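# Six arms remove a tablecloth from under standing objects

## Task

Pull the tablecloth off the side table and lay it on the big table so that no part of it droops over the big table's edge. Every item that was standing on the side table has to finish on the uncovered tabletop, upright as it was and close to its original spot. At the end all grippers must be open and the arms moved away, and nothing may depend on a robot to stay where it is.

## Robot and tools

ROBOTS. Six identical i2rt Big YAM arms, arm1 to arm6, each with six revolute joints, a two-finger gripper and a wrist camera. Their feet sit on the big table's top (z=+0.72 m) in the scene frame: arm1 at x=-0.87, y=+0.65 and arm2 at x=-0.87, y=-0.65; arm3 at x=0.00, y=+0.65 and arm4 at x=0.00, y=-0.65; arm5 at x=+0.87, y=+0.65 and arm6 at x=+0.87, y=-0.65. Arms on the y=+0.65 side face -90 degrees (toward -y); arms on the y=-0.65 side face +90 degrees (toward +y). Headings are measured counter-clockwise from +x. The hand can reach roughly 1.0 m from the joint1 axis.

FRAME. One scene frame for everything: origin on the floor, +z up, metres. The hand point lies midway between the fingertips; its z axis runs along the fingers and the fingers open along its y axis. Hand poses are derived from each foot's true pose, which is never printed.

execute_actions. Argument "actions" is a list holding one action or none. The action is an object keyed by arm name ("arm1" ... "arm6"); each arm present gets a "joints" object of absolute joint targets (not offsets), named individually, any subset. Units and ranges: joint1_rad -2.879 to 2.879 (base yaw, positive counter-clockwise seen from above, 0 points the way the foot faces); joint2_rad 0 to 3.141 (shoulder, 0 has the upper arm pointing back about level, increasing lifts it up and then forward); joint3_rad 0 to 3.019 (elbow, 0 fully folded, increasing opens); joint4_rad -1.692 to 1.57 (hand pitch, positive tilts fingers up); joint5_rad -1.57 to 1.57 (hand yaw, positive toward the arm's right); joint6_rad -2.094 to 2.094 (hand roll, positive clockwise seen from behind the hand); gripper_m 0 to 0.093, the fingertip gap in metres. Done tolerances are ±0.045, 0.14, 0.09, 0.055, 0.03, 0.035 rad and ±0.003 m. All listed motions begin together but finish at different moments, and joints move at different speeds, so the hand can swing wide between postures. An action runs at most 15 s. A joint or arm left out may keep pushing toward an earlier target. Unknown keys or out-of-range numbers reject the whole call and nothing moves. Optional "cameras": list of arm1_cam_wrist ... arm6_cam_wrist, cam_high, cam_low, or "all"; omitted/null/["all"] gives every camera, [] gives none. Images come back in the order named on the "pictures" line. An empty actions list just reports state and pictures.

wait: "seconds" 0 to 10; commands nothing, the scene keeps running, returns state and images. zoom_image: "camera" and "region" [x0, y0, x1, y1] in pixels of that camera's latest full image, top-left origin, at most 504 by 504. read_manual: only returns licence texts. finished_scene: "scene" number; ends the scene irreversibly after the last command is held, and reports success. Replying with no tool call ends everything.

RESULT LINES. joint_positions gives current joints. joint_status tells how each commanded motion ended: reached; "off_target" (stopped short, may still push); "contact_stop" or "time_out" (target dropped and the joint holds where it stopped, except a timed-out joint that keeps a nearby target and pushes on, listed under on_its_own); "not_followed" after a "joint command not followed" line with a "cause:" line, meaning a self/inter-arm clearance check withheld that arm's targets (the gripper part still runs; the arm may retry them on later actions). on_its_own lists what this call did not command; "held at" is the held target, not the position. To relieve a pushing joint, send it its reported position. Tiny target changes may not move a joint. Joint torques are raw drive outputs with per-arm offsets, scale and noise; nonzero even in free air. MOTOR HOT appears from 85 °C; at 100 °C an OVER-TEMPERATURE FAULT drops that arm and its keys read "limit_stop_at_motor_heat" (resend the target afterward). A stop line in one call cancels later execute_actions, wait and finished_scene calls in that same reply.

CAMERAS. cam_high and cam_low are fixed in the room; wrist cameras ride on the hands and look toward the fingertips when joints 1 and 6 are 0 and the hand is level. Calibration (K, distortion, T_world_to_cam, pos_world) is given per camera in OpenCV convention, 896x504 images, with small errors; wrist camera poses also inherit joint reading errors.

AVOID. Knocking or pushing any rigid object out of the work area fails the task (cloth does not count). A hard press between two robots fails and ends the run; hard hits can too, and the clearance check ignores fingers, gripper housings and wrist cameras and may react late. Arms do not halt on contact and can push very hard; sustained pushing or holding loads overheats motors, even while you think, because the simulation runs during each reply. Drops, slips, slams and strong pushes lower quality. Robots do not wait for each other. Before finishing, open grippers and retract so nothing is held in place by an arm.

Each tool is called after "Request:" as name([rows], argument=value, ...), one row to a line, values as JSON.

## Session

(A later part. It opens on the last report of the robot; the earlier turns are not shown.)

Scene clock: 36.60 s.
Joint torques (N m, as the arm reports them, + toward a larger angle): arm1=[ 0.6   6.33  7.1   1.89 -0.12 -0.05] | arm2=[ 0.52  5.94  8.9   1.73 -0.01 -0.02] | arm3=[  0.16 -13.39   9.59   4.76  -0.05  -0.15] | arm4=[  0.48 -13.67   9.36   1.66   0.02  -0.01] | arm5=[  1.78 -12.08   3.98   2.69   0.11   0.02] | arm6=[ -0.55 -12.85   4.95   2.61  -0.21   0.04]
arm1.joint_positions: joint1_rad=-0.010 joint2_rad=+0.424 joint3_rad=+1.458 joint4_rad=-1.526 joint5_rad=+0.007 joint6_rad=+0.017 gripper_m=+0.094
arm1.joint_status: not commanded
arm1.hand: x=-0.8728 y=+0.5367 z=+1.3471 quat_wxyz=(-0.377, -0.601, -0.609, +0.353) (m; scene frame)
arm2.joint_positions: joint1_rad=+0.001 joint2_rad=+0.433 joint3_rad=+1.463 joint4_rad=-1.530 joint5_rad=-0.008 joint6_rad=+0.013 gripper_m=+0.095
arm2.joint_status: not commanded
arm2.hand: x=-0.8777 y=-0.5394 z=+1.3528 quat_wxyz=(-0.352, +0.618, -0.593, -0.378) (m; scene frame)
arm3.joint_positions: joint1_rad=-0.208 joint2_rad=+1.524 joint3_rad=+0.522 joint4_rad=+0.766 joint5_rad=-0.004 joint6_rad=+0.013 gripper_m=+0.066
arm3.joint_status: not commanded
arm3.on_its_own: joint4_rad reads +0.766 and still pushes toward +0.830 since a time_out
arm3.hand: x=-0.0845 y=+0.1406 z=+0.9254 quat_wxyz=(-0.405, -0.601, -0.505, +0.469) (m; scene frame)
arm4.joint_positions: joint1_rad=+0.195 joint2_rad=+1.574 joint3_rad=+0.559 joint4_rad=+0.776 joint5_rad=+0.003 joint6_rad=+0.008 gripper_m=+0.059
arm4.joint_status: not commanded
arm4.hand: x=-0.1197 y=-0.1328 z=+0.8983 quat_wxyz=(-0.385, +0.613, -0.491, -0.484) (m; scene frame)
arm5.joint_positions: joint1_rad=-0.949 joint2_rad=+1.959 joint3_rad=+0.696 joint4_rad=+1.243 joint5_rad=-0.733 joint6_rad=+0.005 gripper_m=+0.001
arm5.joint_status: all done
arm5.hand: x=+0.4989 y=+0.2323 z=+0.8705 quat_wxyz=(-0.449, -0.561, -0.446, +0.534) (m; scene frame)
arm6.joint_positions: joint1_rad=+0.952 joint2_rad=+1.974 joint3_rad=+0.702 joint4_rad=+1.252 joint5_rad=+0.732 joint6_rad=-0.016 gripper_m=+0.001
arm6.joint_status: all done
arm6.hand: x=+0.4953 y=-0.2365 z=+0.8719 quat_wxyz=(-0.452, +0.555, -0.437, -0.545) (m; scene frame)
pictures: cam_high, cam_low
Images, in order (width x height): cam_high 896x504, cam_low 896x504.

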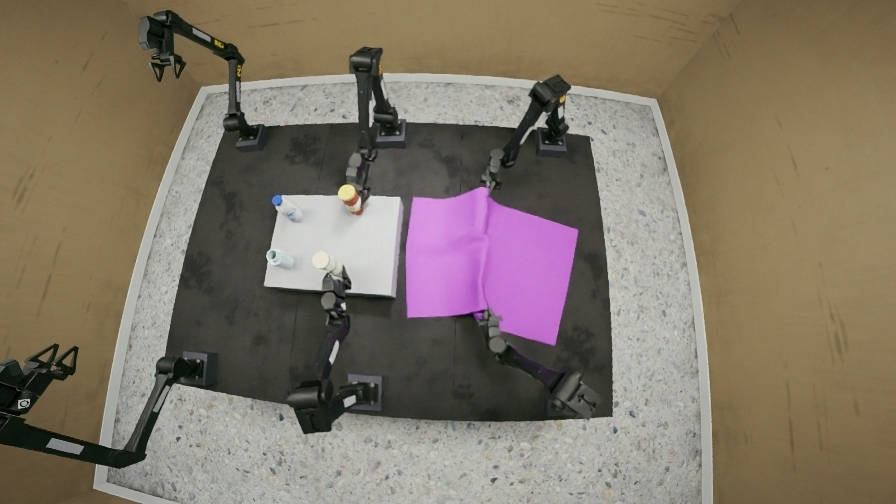

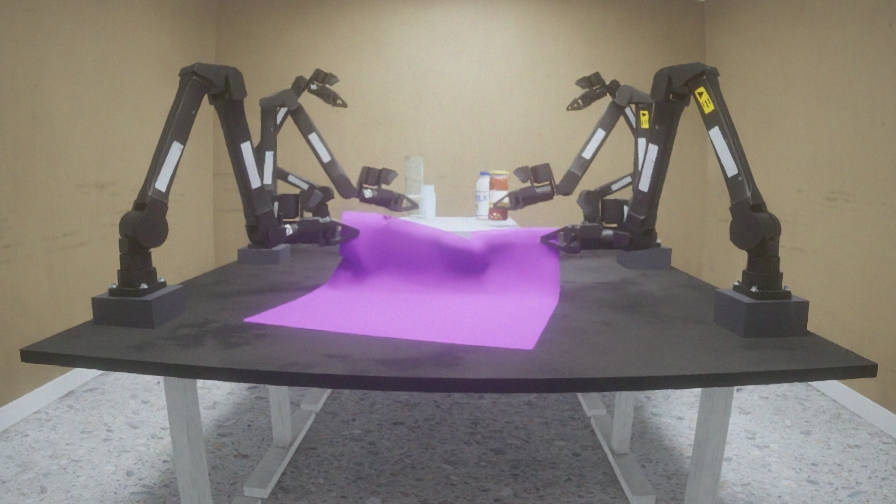

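Request:
execute_actions([
  {"arm3":{"joints":{"joint2_rad":1.585}},"arm4":{"joints":{"joint2_rad":1.65,"joint4_rad":0.86}},"arm5":{"joints":{"joint1_rad":-0.87,"joint2_rad":1.91,"joint3_rad":0.59,"joint4_rad":1.33,"joint5_rad":-0.65}},"arm6":{"joints":{"joint1_rad":0.85,"joint2_rad":1.91,"joint3_rad":0.57,"joint4_rad":1.34,"joint5_rad":0.64}}},
], cameras=["cam_high"])

Scene clock: 42.10 s.
Joint torques (N m, as the arm reports them, + toward a larger angle): arm1=[ 0.53  6.42  7.09  1.88 -0.13 -0.04] | arm2=[ 0.39  5.94  8.95  1.68  0.03 -0.04] | arm3=[ 0.21 -9.45  9.36  3.7  -0.05 -0.2 ] | arm4=[  0.21 -11.7    8.2    2.56   0.02  -0.02] | arm5=[  1.31 -12.33   3.08   3.06   0.13   0.02] | arm6=[  0.06 -10.78   3.97   2.85  -0.21   0.03]
arm1.joint_positions: joint1_rad=-0.010 joint2_rad=+0.424 joint3_rad=+1.458 joint4_rad=-1.526 joint5_rad=+0.007 joint6_rad=+0.017 gripper_m=+0.094
arm1.joint_status: not commanded
arm1.hand: x=-0.8728 y=+0.5367 z=+1.3471 quat_wxyz=(-0.377, -0.601, -0.609, +0.353) (m; scene frame)
arm2.joint_positions: joint1_rad=+0.001 joint2_rad=+0.433 joint3_rad=+1.463 joint4_rad=-1.530 joint5_rad=-0.008 joint6_rad=+0.013 gripper_m=+0.095
arm2.joint_status: not commanded
arm2.hand: x=-0.8777 y=-0.5394 z=+1.3528 quat_wxyz=(-0.352, +0.618, -0.593, -0.378) (m; scene frame)
arm3.joint_positions: joint1_rad=-0.208 joint2_rad=+1.584 joint3_rad=+0.522 joint4_rad=+0.799 joint5_rad=-0.004 joint6_rad=+0.013 gripper_m=+0.066
arm3.joint_status: all done
arm3.hand: x=-0.0847 y=+0.1390 z=+0.9036 quat_wxyz=(-0.398, -0.608, -0.510, +0.461) (m; scene frame)
arm4.joint_positions: joint1_rad=+0.195 joint2_rad=+1.651 joint3_rad=+0.559 joint4_rad=+0.827 joint5_rad=+0.003 joint6_rad=+0.008 gripper_m=+0.059
arm4.joint_status: all done
arm4.hand: x=-0.1201 y=-0.1306 z=+0.8718 quat_wxyz=(-0.380, +0.619, -0.495, -0.477) (m; scene frame)
arm5.joint_positions: joint1_rad=-0.863 joint2_rad=+1.921 joint3_rad=+0.590 joint4_rad=+1.308 joint5_rad=-0.654 joint6_rad=+0.005 gripper_m=+0.001
arm5.joint_status: all done
arm5.hand: x=+0.5507 y=+0.2289 z=+0.8709 quat_wxyz=(-0.450, -0.560, -0.449, +0.531) (m; scene frame)
arm6.joint_positions: joint1_rad=+0.842 joint2_rad=+1.912 joint3_rad=+0.577 joint4_rad=+1.315 joint5_rad=+0.642 joint6_rad=-0.016 gripper_m=+0.001
arm6.joint_status: all done
arm6.hand: x=+0.5601 y=-0.2297 z=+0.8775 quat_wxyz=(-0.456, +0.551, -0.444, -0.540) (m; scene frame)
pictures: cam_high
Images, in order (width x height): cam_high 896x504.

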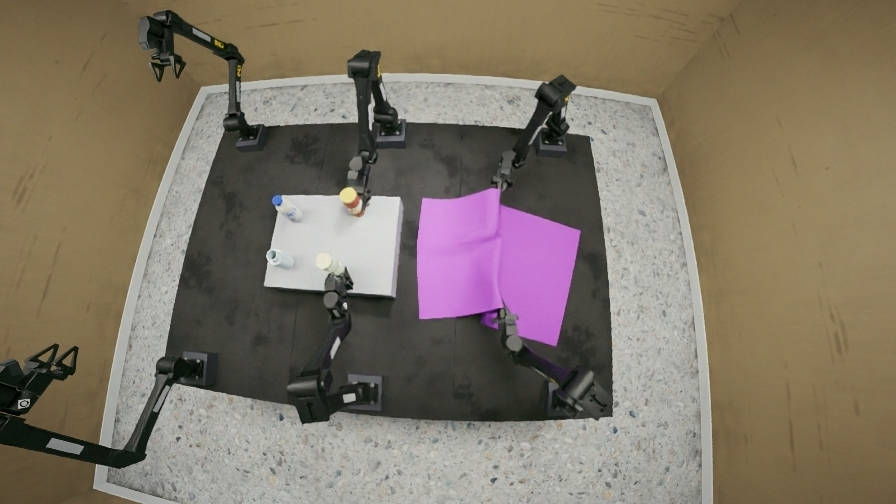

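Request:
execute_actions([
  {"arm3":{"joints":{"gripper_m":0.093}},"arm4":{"joints":{"gripper_m":0.093}},"arm5":{"joints":{"gripper_m":0.03}},"arm6":{"joints":{"gripper_m":0.03}}},
], cameras=[])

Request:
execute_actions([
  {"arm3":{"joints":{"joint2_rad":1.22,"joint3_rad":0.2}},"arm4":{"joints":{"joint2_rad":1.25,"joint3_rad":0.2}},"arm5":{"joints":{"joint1_rad":-1.3,"joint2_rad":1.78,"joint3_rad":0.36,"joint4_rad":1.42,"joint5_rad":-1.08}},"arm6":{"joints":{"joint1_rad":1.3,"joint2_rad":1.78,"joint3_rad":0.36,"joint4_rad":1.42,"joint5_rad":1.08}}},
], cameras=["cam_high"])

Request:
execute_actions([
  {"arm3":{"joints":{"joint2_rad":0.6}},"arm4":{"joints":{"joint2_rad":0.6}},"arm5":{"joints":{"joint2_rad":1.1}},"arm6":{"joints":{"joint2_rad":1.1}}},
], cameras=["cam_high","cam_low"])

Scene clock: 66.90 s.
Joint torques (N m, as the arm reports them, + toward a larger angle): arm1=[ 0.59  6.39  7.11  1.89 -0.13 -0.04] | arm2=[ 0.73  5.67  8.88  1.61  0.03 -0.07] | arm3=[ 0.09 -9.38  9.42  3.08 -0.06 -0.2 ] | arm4=[ -0.15 -11.8    8.59   2.38   0.02   0.03] | arm5=[  1.18 -11.97   3.03   2.99   0.09   0.02] | arm6=[  0.04 -11.     4.06   2.84  -0.21   0.03]
arm1.joint_positions: joint1_rad=-0.010 joint2_rad=+0.424 joint3_rad=+1.458 joint4_rad=-1.526 joint5_rad=+0.007 joint6_rad=+0.017 gripper_m=+0.094
arm1.joint_status: not commanded
arm1.hand: x=-0.8728 y=+0.5367 z=+1.3471 quat_wxyz=(-0.377, -0.601, -0.609, +0.353) (m; scene frame)
arm2.joint_positions: joint1_rad=+0.001 joint2_rad=+0.433 joint3_rad=+1.463 joint4_rad=-1.530 joint5_rad=-0.008 joint6_rad=+0.013 gripper_m=+0.095
arm2.joint_status: not commanded
arm2.hand: x=-0.8777 y=-0.5394 z=+1.3528 quat_wxyz=(-0.352, +0.618, -0.593, -0.378) (m; scene frame)
arm3.joint_positions: joint1_rad=-0.208 joint2_rad=+1.584 joint3_rad=+0.522 joint4_rad=+0.812 joint5_rad=-0.004 joint6_rad=+0.013 gripper_m=+0.093
arm3.joint_status: all done
arm3.hand: x=-0.0848 y=+0.1382 z=+0.9066 quat_wxyz=(-0.402, -0.605, -0.507, +0.465) (m; scene frame)
arm4.joint_positions: joint1_rad=+0.195 joint2_rad=+1.651 joint3_rad=+0.559 joint4_rad=+0.836 joint5_rad=+0.003 joint6_rad=+0.008 gripper_m=+0.093
arm4.joint_status: all done
arm4.hand: x=-0.1202 y=-0.1301 z=+0.8739 quat_wxyz=(-0.382, +0.617, -0.494, -0.479) (m; scene frame)
arm5.joint_positions: joint1_rad=-0.863 joint2_rad=+1.921 joint3_rad=+0.590 joint4_rad=+1.310 joint5_rad=-0.652 joint6_rad=+0.005 gripper_m=+0.030
arm5.joint_status: all done
arm5.hand: x=+0.5505 y=+0.2290 z=+0.8712 quat_wxyz=(-0.450, -0.560, -0.448, +0.532) (m; scene frame)
arm6.joint_positions: joint1_rad=+0.842 joint2_rad=+1.912 joint3_rad=+0.577 joint4_rad=+1.315 joint5_rad=+0.642 joint6_rad=-0.016 gripper_m=+0.030
arm6.joint_status: all done
arm6.hand: x=+0.5601 y=-0.2297 z=+0.8775 quat_wxyz=(-0.456, +0.551, -0.444, -0.540) (m; scene frame)
pictures: none
No camera images: the call's "cameras" was empty. Leave "cameras" out to get every camera's image.

Scene clock: 68.07 s.
Joint torques (N m, as the arm reports them, + toward a larger angle): arm1=[ 0.58  6.3   7.08  1.87 -0.13 -0.04] | arm2=[ 0.1   6.55  8.85  1.74 -0.01 -0.04] | arm3=[-0.07 -3.69  7.34  2.79 -0.02 -0.21] | arm4=[-0.25 -5.6   6.56  2.47 -0.01  0.01] | arm5=[ 1.73 -8.19  2.12  2.5  -0.1   0.03] | arm6=[-0.61 -7.04  3.08  2.49 -0.02  0.03]
arm1.joint_positions: joint1_rad=-0.010 joint2_rad=+0.424 joint3_rad=+1.458 joint4_rad=-1.526 joint5_rad=+0.007 joint6_rad=+0.017 gripper_m=+0.094
arm1.joint_status: not commanded
arm1.hand: x=-0.8728 y=+0.5367 z=+1.3471 quat_wxyz=(-0.377, -0.601, -0.609, +0.353) (m; scene frame)
arm2.joint_positions: joint1_rad=+0.001 joint2_rad=+0.433 joint3_rad=+1.463 joint4_rad=-1.530 joint5_rad=-0.008 joint6_rad=+0.013 gripper_m=+0.095
arm2.joint_status: not commanded
arm2.hand: x=-0.8777 y=-0.5394 z=+1.3528 quat_wxyz=(-0.352, +0.618, -0.593, -0.378) (m; scene frame)
arm3.joint_positions: joint1_rad=-0.208 joint2_rad=+1.221 joint3_rad=+0.205 joint4_rad=+0.814 joint5_rad=-0.004 joint6_rad=+0.013 gripper_m=+0.093
arm3.joint_status: all done
arm3.hand: x=-0.0650 y=+0.2576 z=+0.9281 quat_wxyz=(-0.414, -0.593, -0.498, +0.479) (m; scene frame)
arm4.joint_positions: joint1_rad=+0.195 joint2_rad=+1.257 joint3_rad=+0.200 joint4_rad=+0.838 joint5_rad=+0.003 joint6_rad=+0.008 gripper_m=+0.093
arm4.joint_status: all done
arm4.hand: x=-0.0894 y=-0.2632 z=+0.8974 quat_wxyz=(-0.390, +0.608, -0.487, -0.491) (m; scene frame)
arm5.joint_positions: joint1_rad=-1.299 joint2_rad=+1.777 joint3_rad=+0.361 joint4_rad=+1.405 joint5_rad=-1.078 joint6_rad=+0.005 gripper_m=+0.030
arm5.joint_status: all done
arm5.hand: x=+0.5471 y=+0.3961 z=+0.8939 quat_wxyz=(-0.449, -0.558, -0.444, +0.538) (m; scene frame)
arm6.joint_positions: joint1_rad=+1.300 joint2_rad=+1.774 joint3_rad=+0.367 joint4_rad=+1.399 joint5_rad=+1.077 joint6_rad=-0.016 gripper_m=+0.030
arm6.joint_status: all done
arm6.hand: x=+0.5447 y=-0.4002 z=+0.8958 quat_wxyz=(-0.451, +0.551, -0.436, -0.550) (m; scene frame)
pictures: cam_high
Images, in order (width x height): cam_high 896x504.

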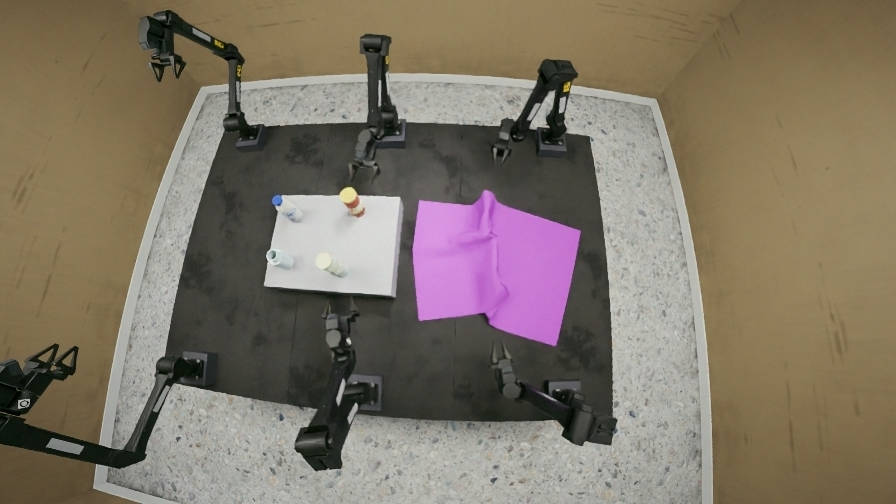

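Scene clock: 69.33 s.
Joint torques (N m, as the arm reports them, + toward a larger angle): arm1=[ 0.64  6.42  7.1   1.9  -0.13 -0.04] | arm2=[ 0.57  6.12  8.86  1.58  0.   -0.04] | arm3=[ 0.17  2.48 11.44  2.53 -0.09 -0.18] | arm4=[ 0.18  0.69 10.35  1.72  0.02  0.04] | arm5=[ 1.67 -3.56  6.77  1.69  0.28  0.09] | arm6=[-0.44 -2.64  8.22  1.75 -0.45 -0.02]
arm1.joint_positions: joint1_rad=-0.010 joint2_rad=+0.424 joint3_rad=+1.458 joint4_rad=-1.526 joint5_rad=+0.007 joint6_rad=+0.017 gripper_m=+0.094
arm1.joint_status: not commanded
arm1.hand: x=-0.8728 y=+0.5367 z=+1.3471 quat_wxyz=(-0.377, -0.601, -0.609, +0.353) (m; scene frame)
arm2.joint_positions: joint1_rad=+0.001 joint2_rad=+0.433 joint3_rad=+1.463 joint4_rad=-1.530 joint5_rad=-0.008 joint6_rad=+0.013 gripper_m=+0.095
arm2.joint_status: not commanded
arm2.hand: x=-0.8777 y=-0.5394 z=+1.3528 quat_wxyz=(-0.352, +0.618, -0.593, -0.378) (m; scene frame)
arm3.joint_positions: joint1_rad=-0.208 joint2_rad=+0.600 joint3_rad=+0.205 joint4_rad=+0.819 joint5_rad=-0.004 joint6_rad=+0.013 gripper_m=+0.093
arm3.joint_status: all done
arm3.hand: x=-0.0531 y=+0.3306 z=+1.1469 quat_wxyz=(-0.549, -0.415, -0.349, +0.637) (m; scene frame)
arm4.joint_positions: joint1_rad=+0.195 joint2_rad=+0.604 joint3_rad=+0.200 joint4_rad=+0.843 joint5_rad=+0.003 joint6_rad=+0.008 gripper_m=+0.093
arm4.joint_status: all done
arm4.hand: x=-0.0734 y=-0.3372 z=+1.1277 quat_wxyz=(-0.525, +0.417, -0.333, -0.663) (m; scene frame)
arm5.joint_positions: joint1_rad=-1.299 joint2_rad=+1.101 joint3_rad=+0.361 joint4_rad=+1.408 joint5_rad=-1.078 joint6_rad=+0.005 gripper_m=+0.030
arm5.joint_status: all done
arm5.hand: x=+0.6070 y=+0.4121 z=+1.1244 quat_wxyz=(-0.335, -0.311, -0.512, +0.727) (m; scene frame)
arm6.joint_positions: joint1_rad=+1.300 joint2_rad=+1.098 joint3_rad=+0.367 joint4_rad=+1.404 joint5_rad=+1.077 joint6_rad=-0.016 gripper_m=+0.030
arm6.joint_status: all done
arm6.hand: x=+0.6106 y=-0.4221 z=+1.1259 quat_wxyz=(-0.334, +0.303, -0.503, -0.737) (m; scene frame)
pictures: cam_high, cam_low
Images, in order (width x height): cam_high 896x504, cam_low 896x504.

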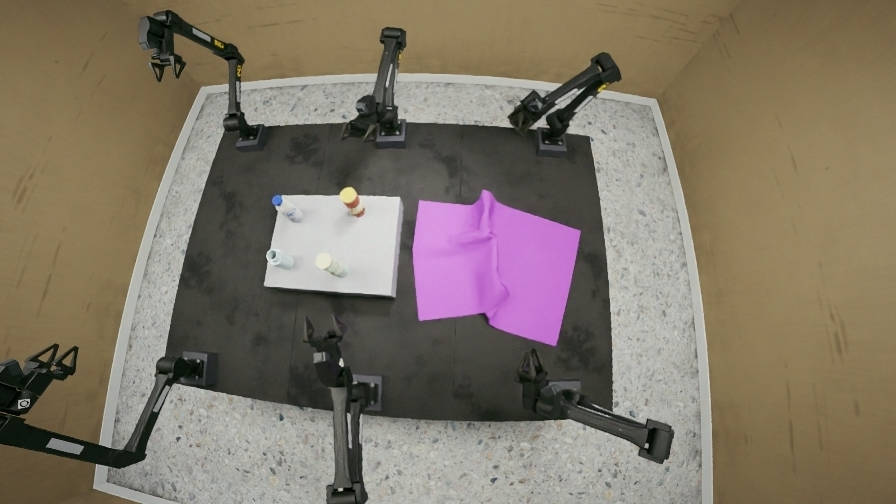

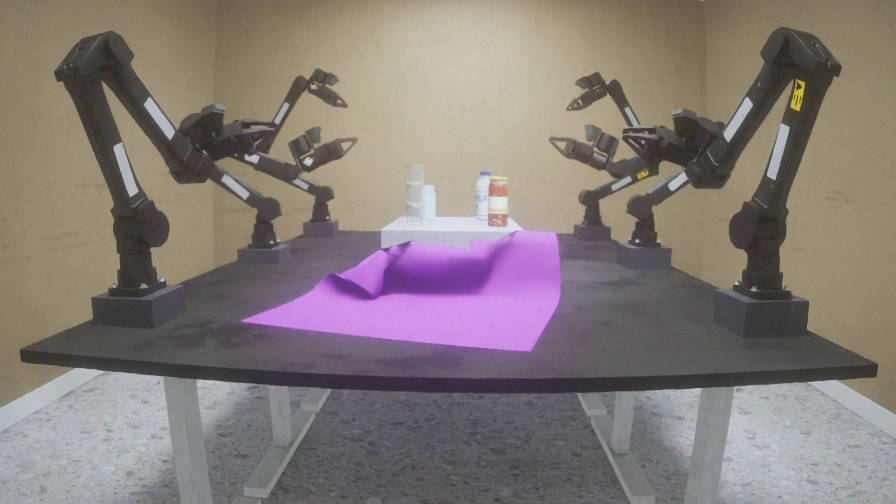

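Request:
finished_scene(scene=2)

The scene is finished: the task was done.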